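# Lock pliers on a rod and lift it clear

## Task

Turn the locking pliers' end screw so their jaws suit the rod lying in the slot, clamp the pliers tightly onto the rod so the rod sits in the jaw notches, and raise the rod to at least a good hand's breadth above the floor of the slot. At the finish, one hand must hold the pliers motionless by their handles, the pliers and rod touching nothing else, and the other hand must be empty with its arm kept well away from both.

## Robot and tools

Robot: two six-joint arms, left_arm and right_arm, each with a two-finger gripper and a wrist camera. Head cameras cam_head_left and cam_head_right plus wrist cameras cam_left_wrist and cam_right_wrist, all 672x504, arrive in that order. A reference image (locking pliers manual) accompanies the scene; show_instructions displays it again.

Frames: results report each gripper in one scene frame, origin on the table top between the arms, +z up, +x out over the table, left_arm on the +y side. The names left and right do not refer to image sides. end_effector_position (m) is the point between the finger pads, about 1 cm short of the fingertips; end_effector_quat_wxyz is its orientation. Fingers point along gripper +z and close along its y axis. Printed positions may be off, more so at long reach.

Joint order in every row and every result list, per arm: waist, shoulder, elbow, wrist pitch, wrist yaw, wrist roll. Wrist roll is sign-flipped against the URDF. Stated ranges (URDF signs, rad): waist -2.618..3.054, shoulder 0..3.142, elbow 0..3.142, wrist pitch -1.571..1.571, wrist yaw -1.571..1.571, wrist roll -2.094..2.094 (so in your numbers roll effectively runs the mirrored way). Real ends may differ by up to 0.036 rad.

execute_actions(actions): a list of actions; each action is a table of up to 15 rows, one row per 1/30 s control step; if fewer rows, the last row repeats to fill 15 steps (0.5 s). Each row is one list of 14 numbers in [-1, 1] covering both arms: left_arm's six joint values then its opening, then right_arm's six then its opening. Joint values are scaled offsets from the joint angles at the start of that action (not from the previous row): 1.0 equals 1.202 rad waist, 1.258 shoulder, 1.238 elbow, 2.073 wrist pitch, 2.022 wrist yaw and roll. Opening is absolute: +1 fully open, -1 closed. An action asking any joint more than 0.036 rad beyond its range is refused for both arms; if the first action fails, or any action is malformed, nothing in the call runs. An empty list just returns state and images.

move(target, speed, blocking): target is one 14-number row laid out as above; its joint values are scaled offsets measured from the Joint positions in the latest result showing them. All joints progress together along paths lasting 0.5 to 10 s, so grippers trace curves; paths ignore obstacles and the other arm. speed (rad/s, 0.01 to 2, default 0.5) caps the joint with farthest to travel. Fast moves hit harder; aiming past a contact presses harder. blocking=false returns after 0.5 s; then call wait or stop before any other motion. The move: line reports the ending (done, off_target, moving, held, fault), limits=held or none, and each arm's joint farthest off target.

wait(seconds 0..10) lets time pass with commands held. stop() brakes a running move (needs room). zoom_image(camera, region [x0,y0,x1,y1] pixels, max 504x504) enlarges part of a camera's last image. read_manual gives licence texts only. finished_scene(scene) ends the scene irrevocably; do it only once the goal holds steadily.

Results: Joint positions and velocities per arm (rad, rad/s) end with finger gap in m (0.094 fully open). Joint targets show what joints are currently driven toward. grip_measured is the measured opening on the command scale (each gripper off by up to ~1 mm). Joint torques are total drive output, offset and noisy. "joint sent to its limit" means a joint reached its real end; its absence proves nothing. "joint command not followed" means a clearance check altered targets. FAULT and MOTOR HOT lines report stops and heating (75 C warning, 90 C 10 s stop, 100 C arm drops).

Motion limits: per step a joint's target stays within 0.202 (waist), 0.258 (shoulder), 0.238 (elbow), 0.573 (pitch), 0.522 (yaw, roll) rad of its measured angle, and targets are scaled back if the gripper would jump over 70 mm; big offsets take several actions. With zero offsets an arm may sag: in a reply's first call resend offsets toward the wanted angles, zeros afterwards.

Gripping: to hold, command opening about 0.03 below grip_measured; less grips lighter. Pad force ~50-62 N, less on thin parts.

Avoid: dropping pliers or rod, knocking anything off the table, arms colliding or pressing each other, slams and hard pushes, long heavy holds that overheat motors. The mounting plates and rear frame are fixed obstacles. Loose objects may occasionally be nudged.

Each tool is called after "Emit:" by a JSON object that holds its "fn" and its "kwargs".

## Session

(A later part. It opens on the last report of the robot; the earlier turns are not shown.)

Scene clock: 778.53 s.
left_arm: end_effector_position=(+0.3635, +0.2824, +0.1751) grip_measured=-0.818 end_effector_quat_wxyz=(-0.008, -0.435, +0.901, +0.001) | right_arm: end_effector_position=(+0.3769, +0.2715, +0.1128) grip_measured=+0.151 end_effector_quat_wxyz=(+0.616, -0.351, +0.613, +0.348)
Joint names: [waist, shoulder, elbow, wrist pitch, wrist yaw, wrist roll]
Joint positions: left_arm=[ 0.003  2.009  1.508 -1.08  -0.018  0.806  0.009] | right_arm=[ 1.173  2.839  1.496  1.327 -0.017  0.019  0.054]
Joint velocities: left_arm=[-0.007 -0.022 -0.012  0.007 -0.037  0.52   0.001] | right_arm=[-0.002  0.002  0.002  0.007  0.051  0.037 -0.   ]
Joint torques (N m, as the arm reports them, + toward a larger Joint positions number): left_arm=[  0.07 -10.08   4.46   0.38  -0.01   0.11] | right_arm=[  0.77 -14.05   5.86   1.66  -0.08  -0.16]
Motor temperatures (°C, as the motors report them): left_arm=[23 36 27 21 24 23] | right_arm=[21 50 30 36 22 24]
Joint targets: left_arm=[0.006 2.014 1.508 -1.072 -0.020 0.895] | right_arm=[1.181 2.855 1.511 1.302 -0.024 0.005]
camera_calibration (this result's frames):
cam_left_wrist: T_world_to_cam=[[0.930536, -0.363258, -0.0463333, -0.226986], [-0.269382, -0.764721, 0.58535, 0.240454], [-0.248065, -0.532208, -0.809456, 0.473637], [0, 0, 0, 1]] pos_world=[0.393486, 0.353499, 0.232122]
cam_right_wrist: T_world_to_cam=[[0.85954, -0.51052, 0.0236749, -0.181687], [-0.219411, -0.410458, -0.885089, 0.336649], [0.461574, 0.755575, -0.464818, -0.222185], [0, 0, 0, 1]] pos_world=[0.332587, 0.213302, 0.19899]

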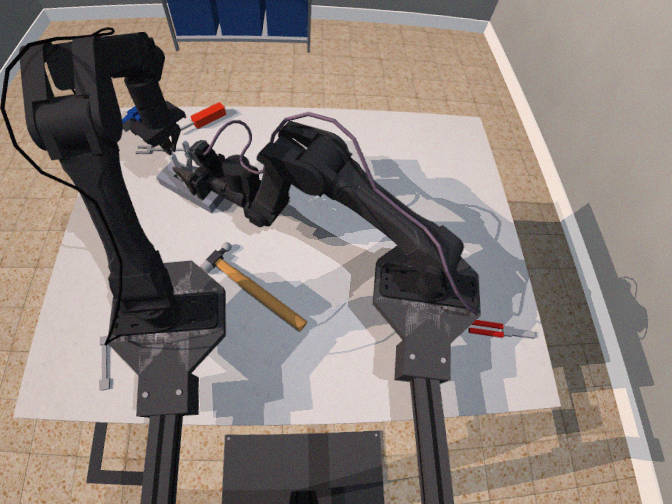

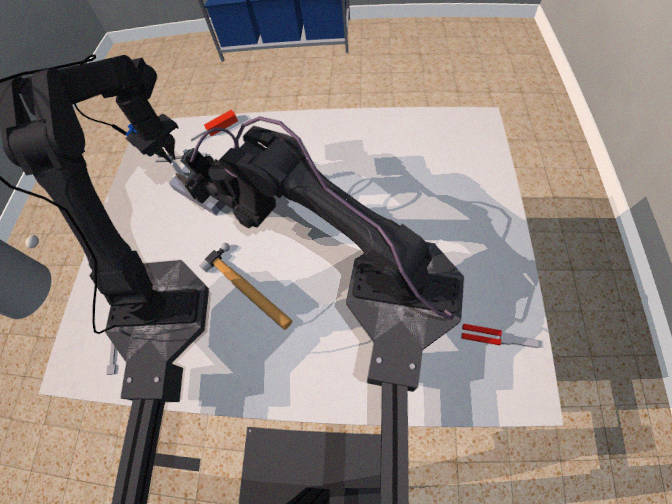

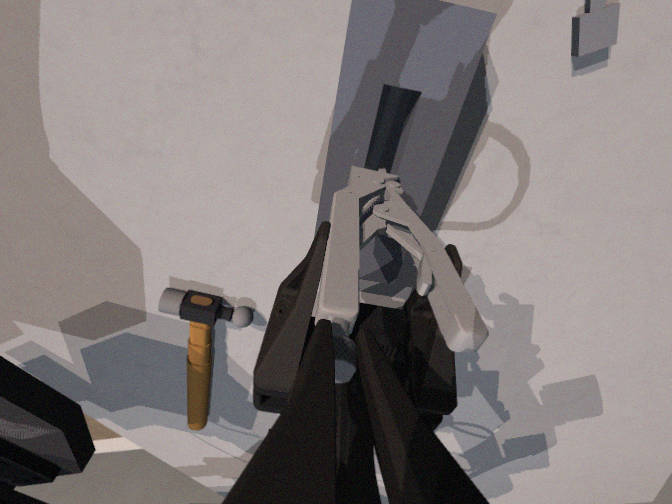

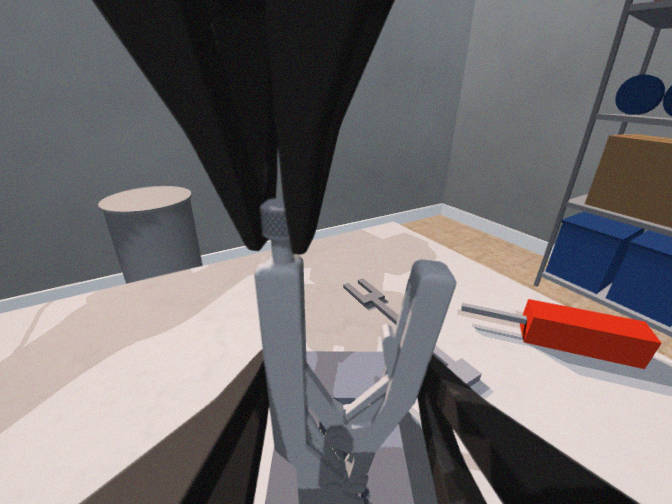

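Emit:
{"fn": "execute_actions", "kwargs": {"actions": [[[0.003,0.004,0,0.003,-0.001,0.040,-0.835, 0.007,0.0127,0.012,-0.012,-0.005,-0.006,0.142],[0.003,0.004,0,0.003,-0.001,0.040,-0.835, 0.008,0.0127,0.012,-0.012,-0.006,-0.006,0.134],[0.003,0.004,0,0.003,-0.001,0.040,-0.835, 0.009,0.0127,0.012,-0.012,-0.007,-0.006,0.126],[0.003,0.004,0,0.003,-0.001,0.040,-0.835, 0.009,0.0127,0.012,-0.012,-0.008,-0.006,0.118],[0.003,0.004,0,0.003,-0.001,0.040,-0.835, 0.009,0.0127,0.012,-0.012,-0.009,-0.006,0.11],[0.003,0.004,0,0.003,-0.001,0.040,-0.835, 0.009,0.0127,0.012,-0.012,-0.010,-0.006,0.102],[0.003,0.004,0,0.003,-0.001,0.040,-0.835, 0.009,0.0127,0.012,-0.012,-0.011,-0.006,0.094],[0.003,0.004,0,0.003,-0.001,0.040,-0.835, 0.009,0.0127,0.012,-0.012,-0.011,-0.006,0.086],[0.003,0.004,0,0.003,-0.001,0.040,-0.835, 0.009,0.0127,0.012,-0.012,-0.011,-0.006,0.078],[0.003,0.004,0,0.003,-0.001,0.040,-0.835, 0.009,0.0127,0.012,-0.012,-0.011,-0.006,0.071],[0.003,0.004,0,0.003,-0.001,0.040,-0.835, 0.009,0.0127,0.012,-0.012,-0.011,-0.006,0.065]]]}}

Scene clock: 788.60 s.
left_arm: end_effector_position=(+0.3639, +0.2820, +0.1751) grip_measured=-0.818 end_effector_quat_wxyz=(-0.008, -0.470, +0.882, -0.001) | right_arm: end_effector_position=(+0.3763, +0.2719, +0.1128) grip_measured=+0.078 end_effector_quat_wxyz=(+0.617, -0.354, +0.611, +0.348)
Joint names: [waist, shoulder, elbow, wrist pitch, wrist yaw, wrist roll]
Joint positions: left_arm=[ 0.003  2.009  1.508 -1.078 -0.015  0.887  0.009] | right_arm=[ 1.173  2.839  1.496  1.327 -0.021  0.025  0.051]
Joint velocities: left_arm=[ 0.012 -0.007 -0.007  0.007 -0.051 -0.037 -0.   ] | right_arm=[-0.002 -0.017 -0.007 -0.007  0.051  0.051  0.   ]
Joint torques (N m, as the arm reports them, + toward a larger Joint positions number): left_arm=[  0.08 -10.09   4.44   0.34  -0.02   0.03] | right_arm=[  1.15 -13.96   5.91   1.65  -0.22  -0.19]
Motor temperatures (°C, as the motors report them): left_arm=[23 36 27 21 24 23] | right_arm=[21 50 30 36 22 24]
Joint targets: left_arm=[0.006 2.014 1.508 -1.074 -0.019 0.887] | right_arm=[1.184 2.855 1.511 1.302 -0.039 0.007]
camera_calibration (this result's frames):
cam_left_wrist: T_world_to_cam=[[0.956802, -0.287252, -0.0449097, -0.258752], [-0.207681, -0.783354, 0.585855, 0.222995], [-0.203468, -0.55122, -0.809171, 0.462622], [0, 0, 0, 1]] pos_world=[0.388015, 0.355364, 0.232077]
cam_right_wrist: T_world_to_cam=[[0.861343, -0.507173, 0.0294037, -0.183242], [-0.213457, -0.413826, -0.884977, 0.335333], [0.461004, 0.755992, -0.464705, -0.222084], [0, 0, 0, 1]] pos_world=[0.331795, 0.213728, 0.198946]

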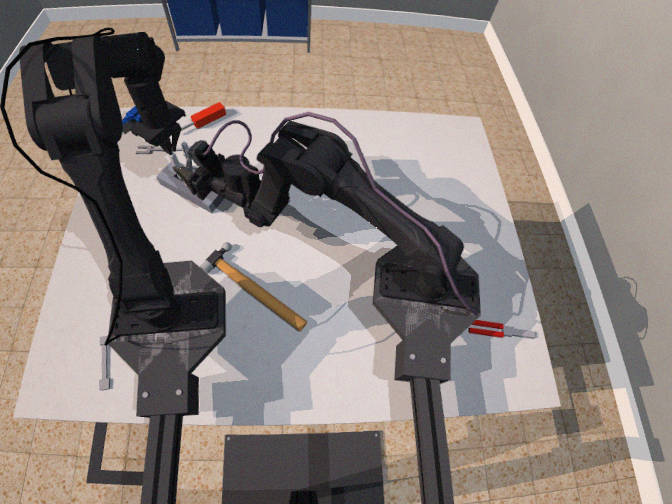

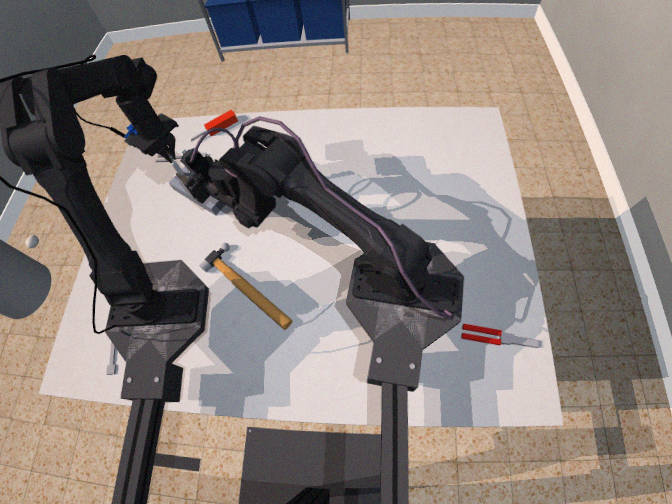

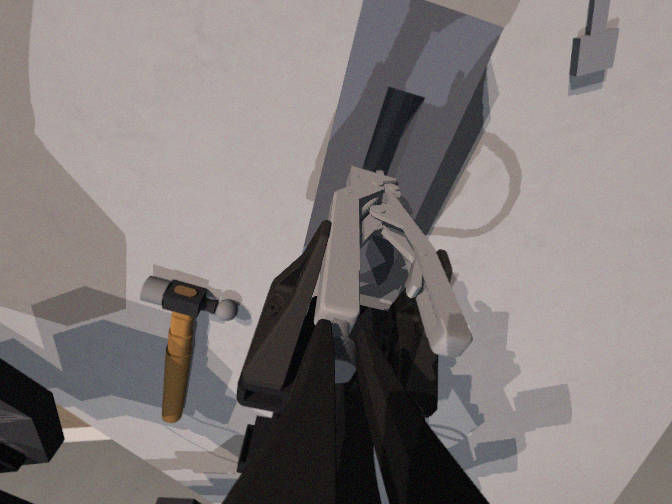

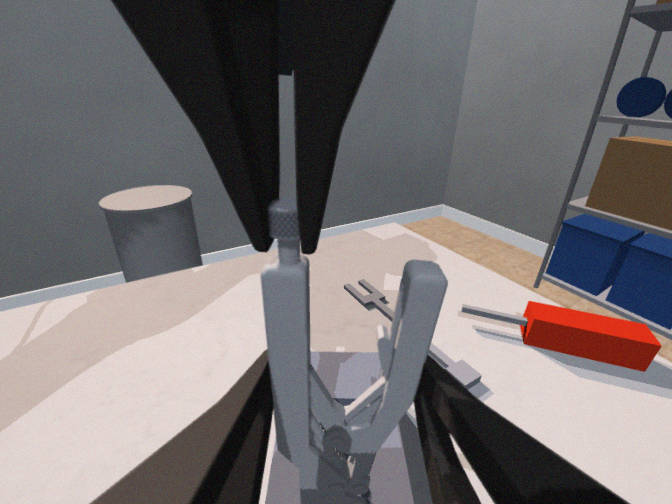

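Emit:
{"fn": "execute_actions", "kwargs": {"actions": [[[0.003,0.004,0,0.002,-0.002,0,-0.835, 0.010,0.0127,0.012,-0.012,-0.010,-0.005,0.053],[0.003,0.004,0,0.002,-0.002,0,-0.835, 0.011,0.0127,0.012,-0.012,-0.011,-0.004,0.041],[0.003,0.004,0,0.002,-0.002,0,-0.835, 0.012,0.0127,0.012,-0.012,-0.012,-0.003,0.029],[0.003,0.004,0,0.002,-0.002,0,-0.835, 0.012,0.0127,0.012,-0.012,-0.012,-0.002,0.017],[0.003,0.004,0,0.002,-0.002,0,-0.835, 0.012,0.0127,0.012,-0.012,-0.012,-0.002,0.005],[0.003,0.004,0,0.002,-0.002,0,-0.835, 0.012,0.0127,0.012,-0.012,-0.012,-0.002,-0.007],[0.003,0.004,0,0.002,-0.002,0,-0.835, 0.012,0.0127,0.012,-0.012,-0.012,-0.002,-0.019],[0.003,0.004,0,0.002,-0.002,0,-0.835, 0.012,0.0127,0.012,-0.012,-0.012,-0.002,-0.031],[0.003,0.004,0,0.002,-0.002,0,-0.835, 0.012,0.0127,0.012,-0.012,-0.012,-0.002,-0.043],[0.003,0.004,0,0.002,-0.002,0,-0.835, 0.012,0.0127,0.012,-0.012,-0.012,-0.002,-0.055],[0.003,0.004,0,0.002,-0.002,0,-0.835, 0.012,0.0127,0.012,-0.012,-0.012,-0.002,-0.067],[0.003,0.004,0,0.002,-0.002,0,-0.835, 0.012,0.0127,0.012,-0.012,-0.012,-0.002,-0.079],[0.003,0.004,0,0.002,-0.002,0,-0.835, 0.012,0.0127,0.012,-0.012,-0.012,-0.002,-0.09]]]}}

Emit:
{"fn": "zoom_image", "kwargs": {"camera": "cam_right_wrist", "region": [220, 190, 480, 504]}}

Scene clock: 797.70 s.
left_arm: end_effector_position=(+0.3638, +0.2817, +0.1751) grip_measured=-0.818 end_effector_quat_wxyz=(-0.008, -0.470, +0.882, -0.001) | right_arm: end_effector_position=(+0.3737, +0.2734, +0.1131) grip_measured=-0.059 end_effector_quat_wxyz=(+0.617, -0.361, +0.607, +0.347)
Joint names: [waist, shoulder, elbow, wrist pitch, wrist yaw, wrist roll]
Joint positions: left_arm=[ 0.003  2.009  1.508 -1.079 -0.014  0.886  0.009] | right_arm=[ 1.176  2.839  1.496  1.328 -0.03   0.037  0.044]
Joint velocities: left_arm=[ 0.002 -0.002  0.012 -0.095 -0.022 -0.037  0.   ] | right_arm=[-0.007 -0.012  0.002  0.007 -0.007  0.081 -0.001]
Joint torques (N m, as the arm reports them, + toward a larger Joint positions number): left_arm=[  0.05 -10.09   4.45   0.34  -0.03   0.03] | right_arm=[  1.18 -14.01   5.92   1.66  -0.18  -0.17]
Motor temperatures (°C, as the motors report them): left_arm=[23 36 27 21 24 23] | right_arm=[21 51 30 36 22 24]
Joint targets: left_arm=[0.006 2.014 1.508 -1.074 -0.019 0.887] | right_arm=[1.188 2.855 1.511 1.302 -0.045 0.021]
camera_calibration (this result's frames):
cam_left_wrist: T_world_to_cam=[[0.956666, -0.287684, -0.0450389, -0.258484], [-0.207615, -0.78234, 0.587231, 0.222182], [-0.204173, -0.552434, -0.808165, 0.462856], [0, 0, 0, 1]] pos_world=[0.387914, 0.355157, 0.23195]
cam_right_wrist: T_world_to_cam=[[0.866472, -0.49748, 0.0417012, -0.1862], [-0.198877, -0.420589, -0.885185, 0.332125], [0.457901, 0.758695, -0.463366, -0.221631], [0, 0, 0, 1]] pos_world=[0.328874, 0.215208, 0.199061]

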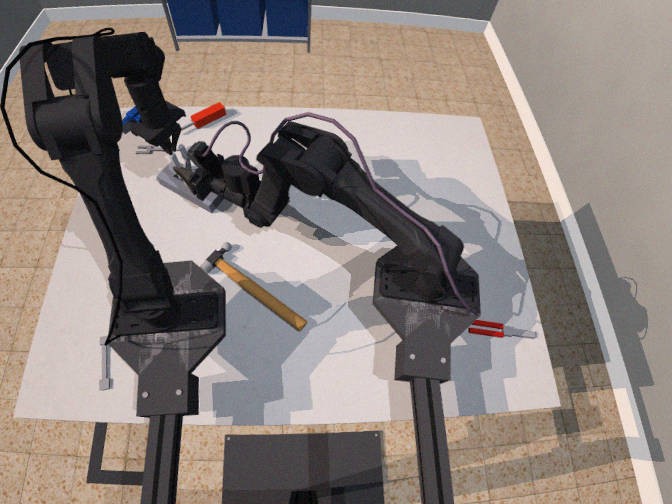

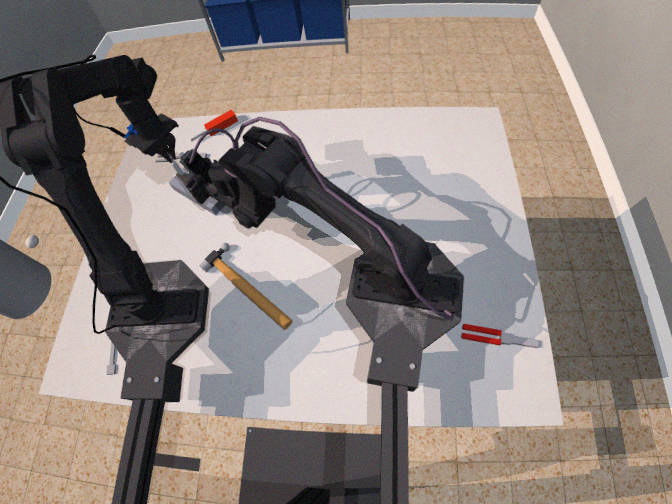

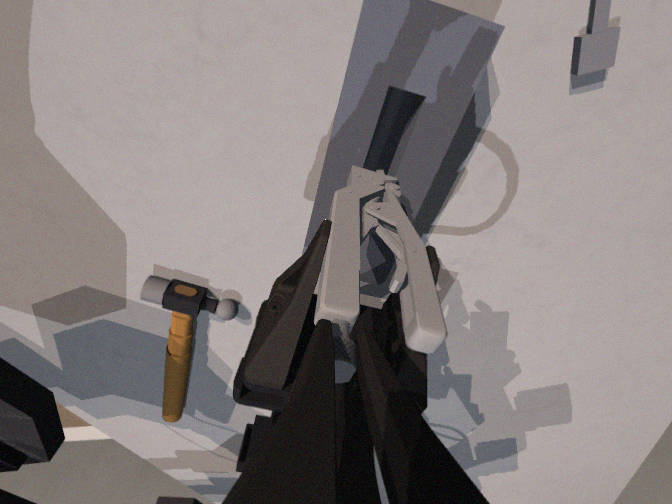

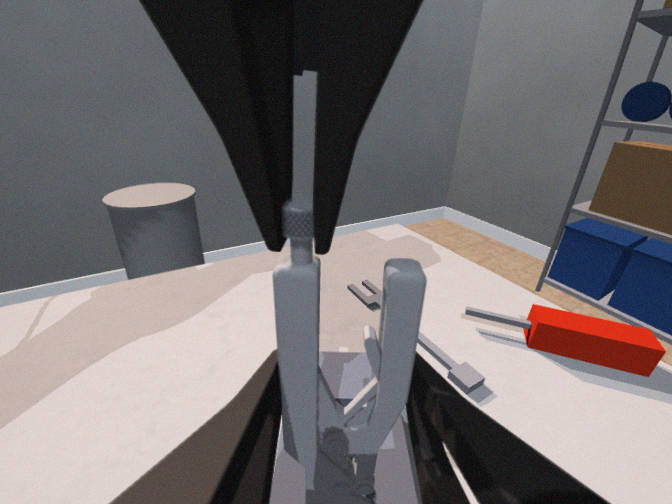

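Region (220, 190, 480, 504) of cam_right_wrist's 672x504 image, scaled by 1.605, with more detail than that image has; it fills the left 417 columns of this view, and the rest is white.

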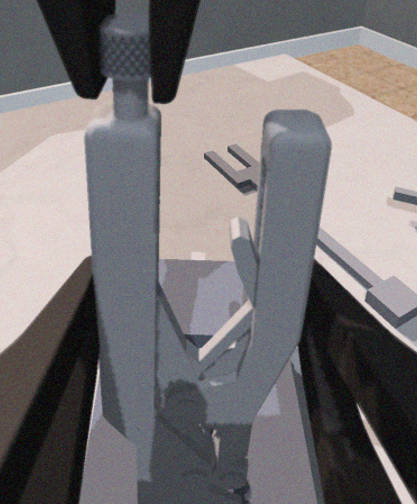

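Emit:
{"fn": "execute_actions", "kwargs": {"actions": [[[0.003,-0.005,0.004,0.002,0,0,-0.7, 0.008,0.010,0.010,-0.009,-0.005,-0.006,-0.09],[0.003,-0.012,0.008,0.002,0,0,-0.55, 0.006,0.007,0.008,-0.006,-0.003,-0.004,-0.09],[0.003,-0.02,0.01,0.002,0,0,-0.45, 0.004,0.004,0.006,-0.003,-0.001,-0.002,-0.09],[0.003,-0.03,0.01,0.002,0,0,-0.45, 0.003,0.001,0.004,0.0,0,0,-0.09],[0.003,-0.042,0.01,0.002,0,0,-0.45, 0.002,-0.002,0.002,0.003,0,0,-0.09],[0.003,-0.055,0.01,0.002,0,0,-0.45, 0.002,-0.005,0.0,0.006,0,0,-0.09],[0.003,-0.068,0.01,0.002,0,0,-0.45, 0.002,-0.008,-0.002,0.009,0,0,-0.09],[0.003,-0.081,0.01,0.002,0,0,-0.45, 0.002,-0.011,-0.003,0.012,0,0,-0.09],[0.006,-0.094,0.01,0.002,0,0,-0.45, 0.002,-0.013,-0.004,0.014,0,0,-0.09],[0.012,-0.105,0.01,0.002,0,0,-0.45, 0.002,-0.015,-0.004,0.015,0,0,-0.09],[0.022,-0.115,0.01,0.002,0,0,-0.45, 0.002,-0.016,-0.004,0.015,0,0,-0.09],[0.036,-0.125,0.01,0.002,0,0,-0.45, 0.002,-0.017,-0.004,0.015,0,0,-0.09],[0.055,-0.135,0.01,0.002,0,0,-0.45, 0.002,-0.018,-0.004,0.015,0,0,-0.09],[0.08,-0.143,0.01,0.002,0,0,-0.45, 0.002,-0.018,-0.004,0.015,0,0,-0.09],[0.11,-0.15,0.01,0.002,0,0,-0.45, 0.002,-0.018,-0.004,0.015,0,0,-0.09]],[[0.08,-0.035,0.01,0,0,0,-0.45, 0.002,-0.022,-0.008,0.013,0,0,-0.09],[0.125,-0.035,0.01,0,0,0,-0.45, 0.002,-0.025,-0.011,0.011,0,0,-0.09],[0.17,-0.035,0.01,0,0,0,-0.45, 0.002,-0.029,-0.014,0.009,0,0,-0.09],[0.215,-0.035,0.01,0,0,0,-0.45, 0.002,-0.034,-0.017,0.007,0,0,-0.09],[0.26,-0.035,0.01,0,0,0,-0.45, 0.002,-0.040,-0.021,0.005,0,0,-0.09],[0.305,-0.035,0.01,0,0,0,-0.45, 0.002,-0.047,-0.025,0.003,0,0,-0.09],[0.35,-0.035,0.01,0,0,0,-0.45, 0.002,-0.055,-0.030,0.0,0,0,-0.09],[0.395,-0.035,0.01,0,0,0,-0.45, 0.002,-0.064,-0.035,-0.003,0,0,-0.09],[0.44,-0.035,0.01,0,0,0,-0.45, 0.002,-0.073,-0.040,-0.006,0,0,-0.09],[0.48,-0.035,0.01,0,0,0,-0.45, 0.002,-0.083,-0.046,-0.009,0,0,-0.09],[0.52,-0.035,0.01,0,0,0,-0.45, 0.002,-0.093,-0.051,-0.012,0,0,-0.09],[0.555,-0.035,0.01,0,0,0,-0.45, 0.002,-0.103,-0.056,-0.014,0,0,-0.09],[0.585,-0.035,0.01,0,0,0,-0.45, 0.002,-0.113,-0.061,-0.016,0,0,-0.09],[0.61,-0.035,0.01,0,0,0,-0.45, 0.002,-0.122,-0.065,-0.017,0,0,-0.09],[0.63,-0.035,0.01,0,0,0,-0.45, 0.002,-0.129,-0.068,-0.017,0,0,-0.09]]]}}

Scene clock: 838.80 s.
left_arm: end_effector_position=(+0.2417, +0.5362, +0.2317) grip_measured=-0.452 end_effector_quat_wxyz=(-0.077, +0.765, -0.640, +0.007) | right_arm: end_effector_position=(+0.3733, +0.2717, +0.1413) grip_measured=-0.059 end_effector_quat_wxyz=(+0.614, -0.363, +0.610, +0.345)
Joint names: [waist, shoulder, elbow, wrist pitch, wrist yaw, wrist roll]
Joint positions: left_arm=[ 0.77   1.837  1.508 -1.069 -0.     0.886  0.026] | right_arm=[ 1.176  2.732  1.428  1.276 -0.028  0.037  0.044]
Joint velocities: left_arm=[ 0.969 -0.007 -0.007 -0.066 -0.051  0.022 -0.001] | right_arm=[-0.017 -0.398 -0.134 -0.022  0.051 -0.051 -0.   ]
Joint torques (N m, as the arm reports them, + toward a larger Joint positions number): left_arm=[ -1.88 -11.19   5.64   0.53   0.05   0.03] | right_arm=[  0.37 -18.01   4.24   2.23   0.    -0.01]
Motor temperatures (°C, as the motors report them): left_arm=[23 37 27 21 24 23] | right_arm=[21 51 29 36 22 24]
Joint targets: left_arm=[0.807 1.818 1.520 -1.077 -0.003 0.886] | right_arm=[1.178 2.677 1.412 1.295 -0.029 0.037]
camera_calibration (this result's frames):
cam_left_wrist: T_world_to_cam=[[0.883502, 0.454889, 0.111804, -0.48276], [0.332143, -0.776655, 0.535246, 0.241209], [0.330311, -0.435756, -0.837264, 0.439221], [0, 0, 0, 1]] pos_world=[0.201324, 0.598332, 0.292613]
cam_right_wrist: T_world_to_cam=[[0.866247, -0.497903, 0.0413447, -0.187641], [-0.204938, -0.429579, -0.879467, 0.36014], [0.45565, 0.753362, -0.474161, -0.203223], [0, 0, 0, 1]] pos_world=[0.328949, 0.214382, 0.228129]

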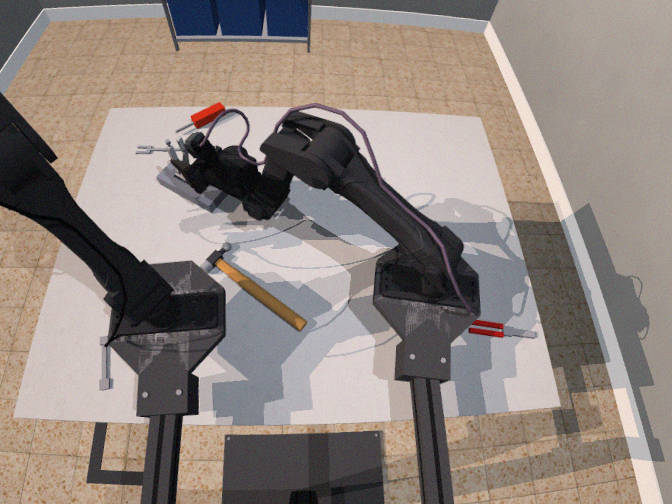

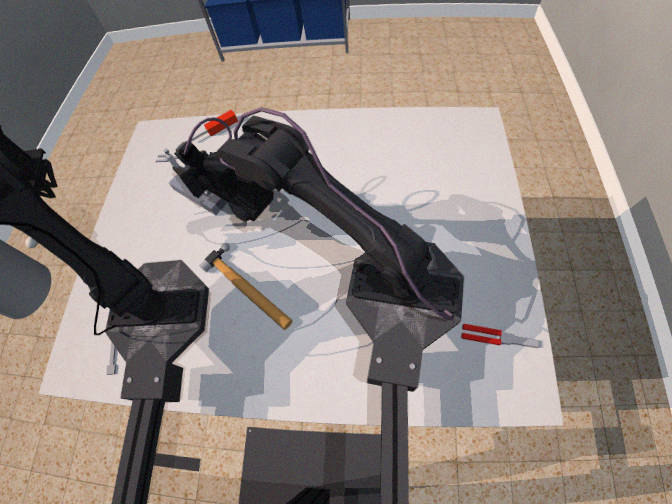

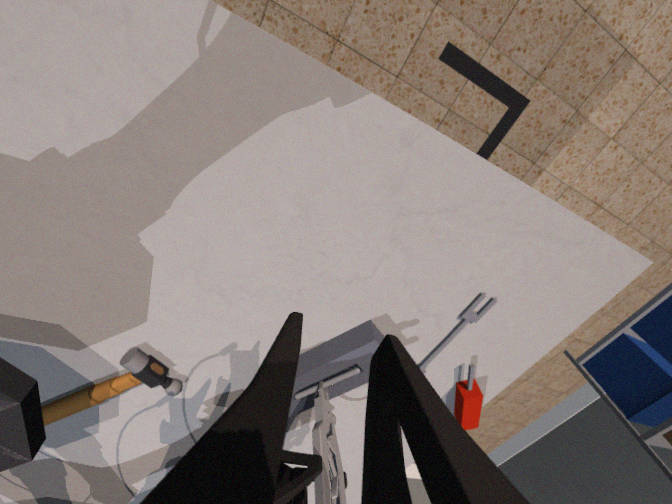

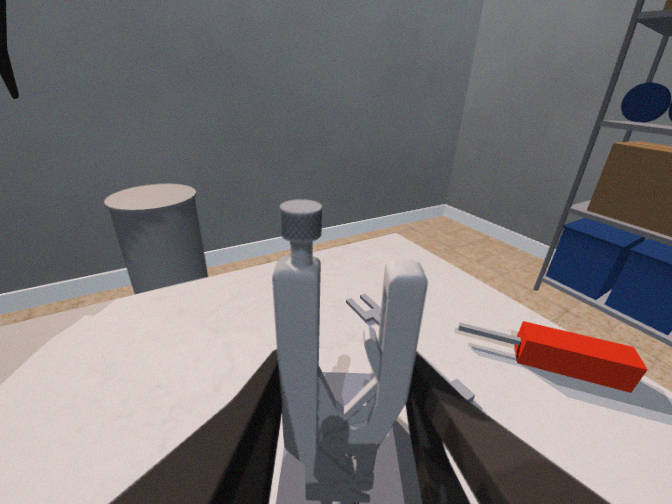

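Emit:
{"fn": "move", "kwargs": {"target": [0.19,-0.015,0.01,-0.004,0,0,-0.45, 0.002,-0.321,-0.0824,-0.119,0,0,-0.09], "speed": 0.7}}

Scene clock: 846.37 s.
left_arm: end_effector_position=(+0.1708, +0.5841, +0.2308) grip_measured=-0.452 end_effector_quat_wxyz=(-0.075, +0.832, -0.550, -0.002) | right_arm: end_effector_position=(+0.3733, +0.2683, +0.2806) grip_measured=-0.059 end_effector_quat_wxyz=(+0.623, -0.358, +0.602, +0.350)
Joint names: [waist, shoulder, elbow, wrist pitch, wrist yaw, wrist roll]
Joint positions: left_arm=[ 0.995  1.837  1.508 -1.069  0.002  0.886  0.026] | right_arm=[ 1.176  2.332  1.328  1.005 -0.028  0.037  0.044]
Joint velocities: left_arm=[-0.002  0.017 -0.007 -0.007 -0.007 -0.037 -0.001] | right_arm=[ 0.012  0.002 -0.012 -0.022 -0.037 -0.051  0.001]
Joint torques (N m, as the arm reports them, + toward a larger Joint positions number): left_arm=[  0.36 -11.21   5.68   0.54   0.01   0.03] | right_arm=[  0.38 -14.48   6.17   2.16   0.    -0.01]
Motor temperatures (°C, as the motors report them): left_arm=[23 37 27 21 24 23] | right_arm=[21 53 29 37 22 24]
Joint targets: left_arm=[0.999 1.819 1.520 -1.077 -0.000 0.886] | right_arm=[1.178 2.328 1.326 1.029 -0.028 0.037]
move: off_target (right_arm); limits=none; left_arm: farthest joint: the shoulder, 0.019 radians from its target (0.019 radians at the start); right_arm: farthest joint: the wrist pitch, 0.024 radians from its target (0.240 radians at the start)
camera_calibration (this result's frames):
cam_left_wrist: T_world_to_cam=[[0.760319, 0.640406, 0.108605, -0.528385], [0.498345, -0.682358, 0.534827, 0.219082], [0.416614, -0.352517, -0.837953, 0.419566], [0, 0, 0, 1]] pos_world=[0.117766, 0.635777, 0.29179]
cam_right_wrist: T_world_to_cam=[[0.865426, -0.499258, 0.0421684, -0.194673], [-0.191647, -0.407615, -0.892817, 0.474061], [0.462935, 0.764586, -0.448442, -0.147581], [0, 0, 0, 1]] pos_world=[0.327648, 0.20888, 0.365277]

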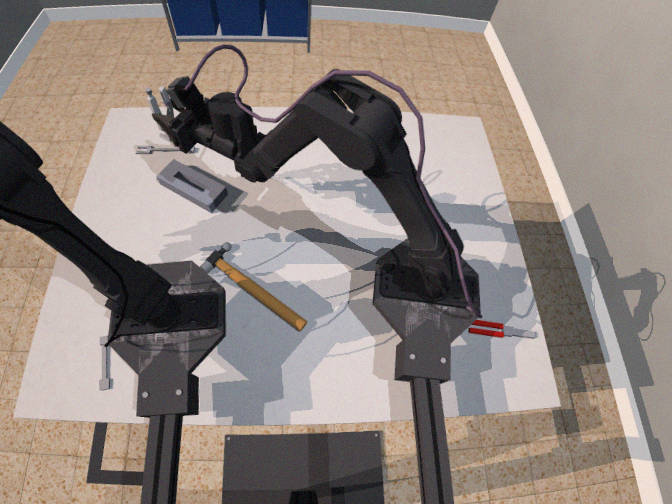

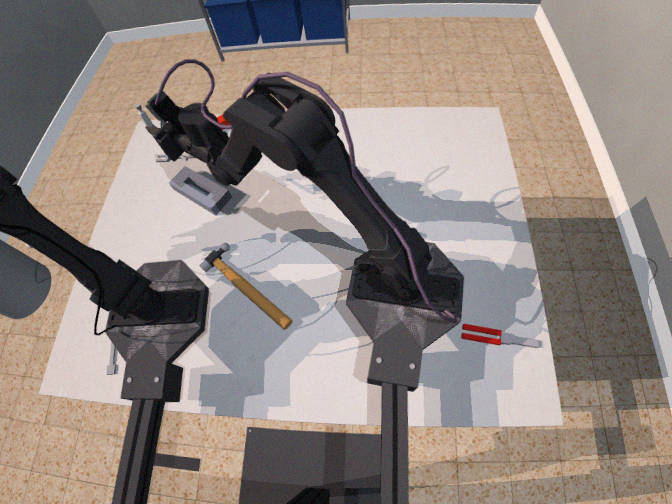

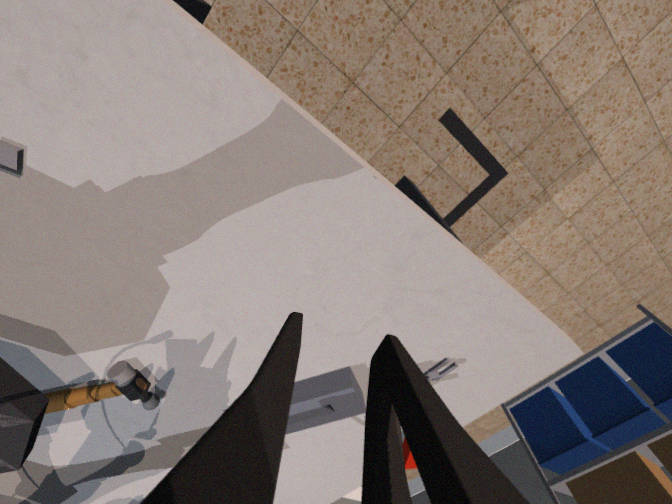

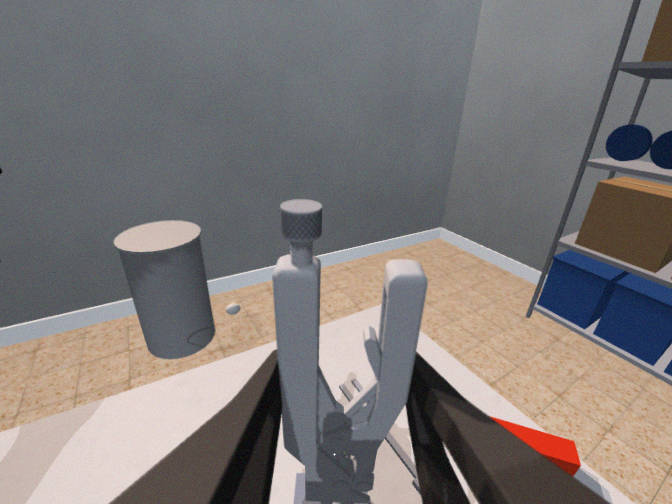

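Emit:
{"fn": "zoom_image", "kwargs": {"camera": "cam_head_left", "region": [120, 60, 300, 230]}}

Emit:
{"fn": "zoom_image", "kwargs": {"camera": "cam_left_wrist", "region": [260, 350, 420, 504]}}

Region (120, 60, 300, 230) of cam_head_left's 672x504 image, scaled by 2.800, with more detail than that image has.

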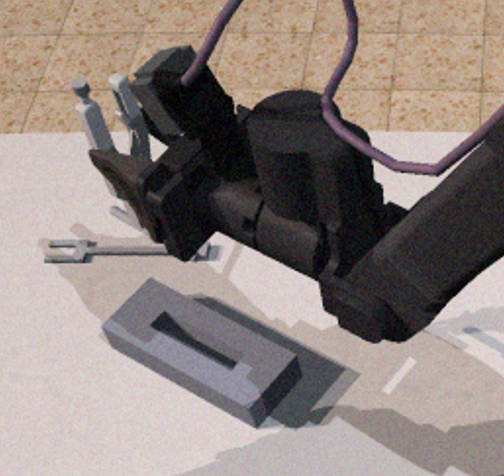

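Region (260, 350, 420, 504) of cam_left_wrist's 672x504 image, scaled by 3.150, with more detail than that image has; it fills the top 485 rows of this view, and the rest is white.

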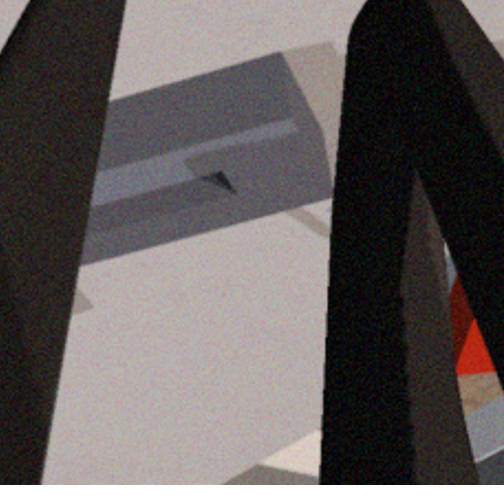

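Emit:
{"fn": "finished_scene", "kwargs": {"scene": 2}}

The scene is finished: the task was done.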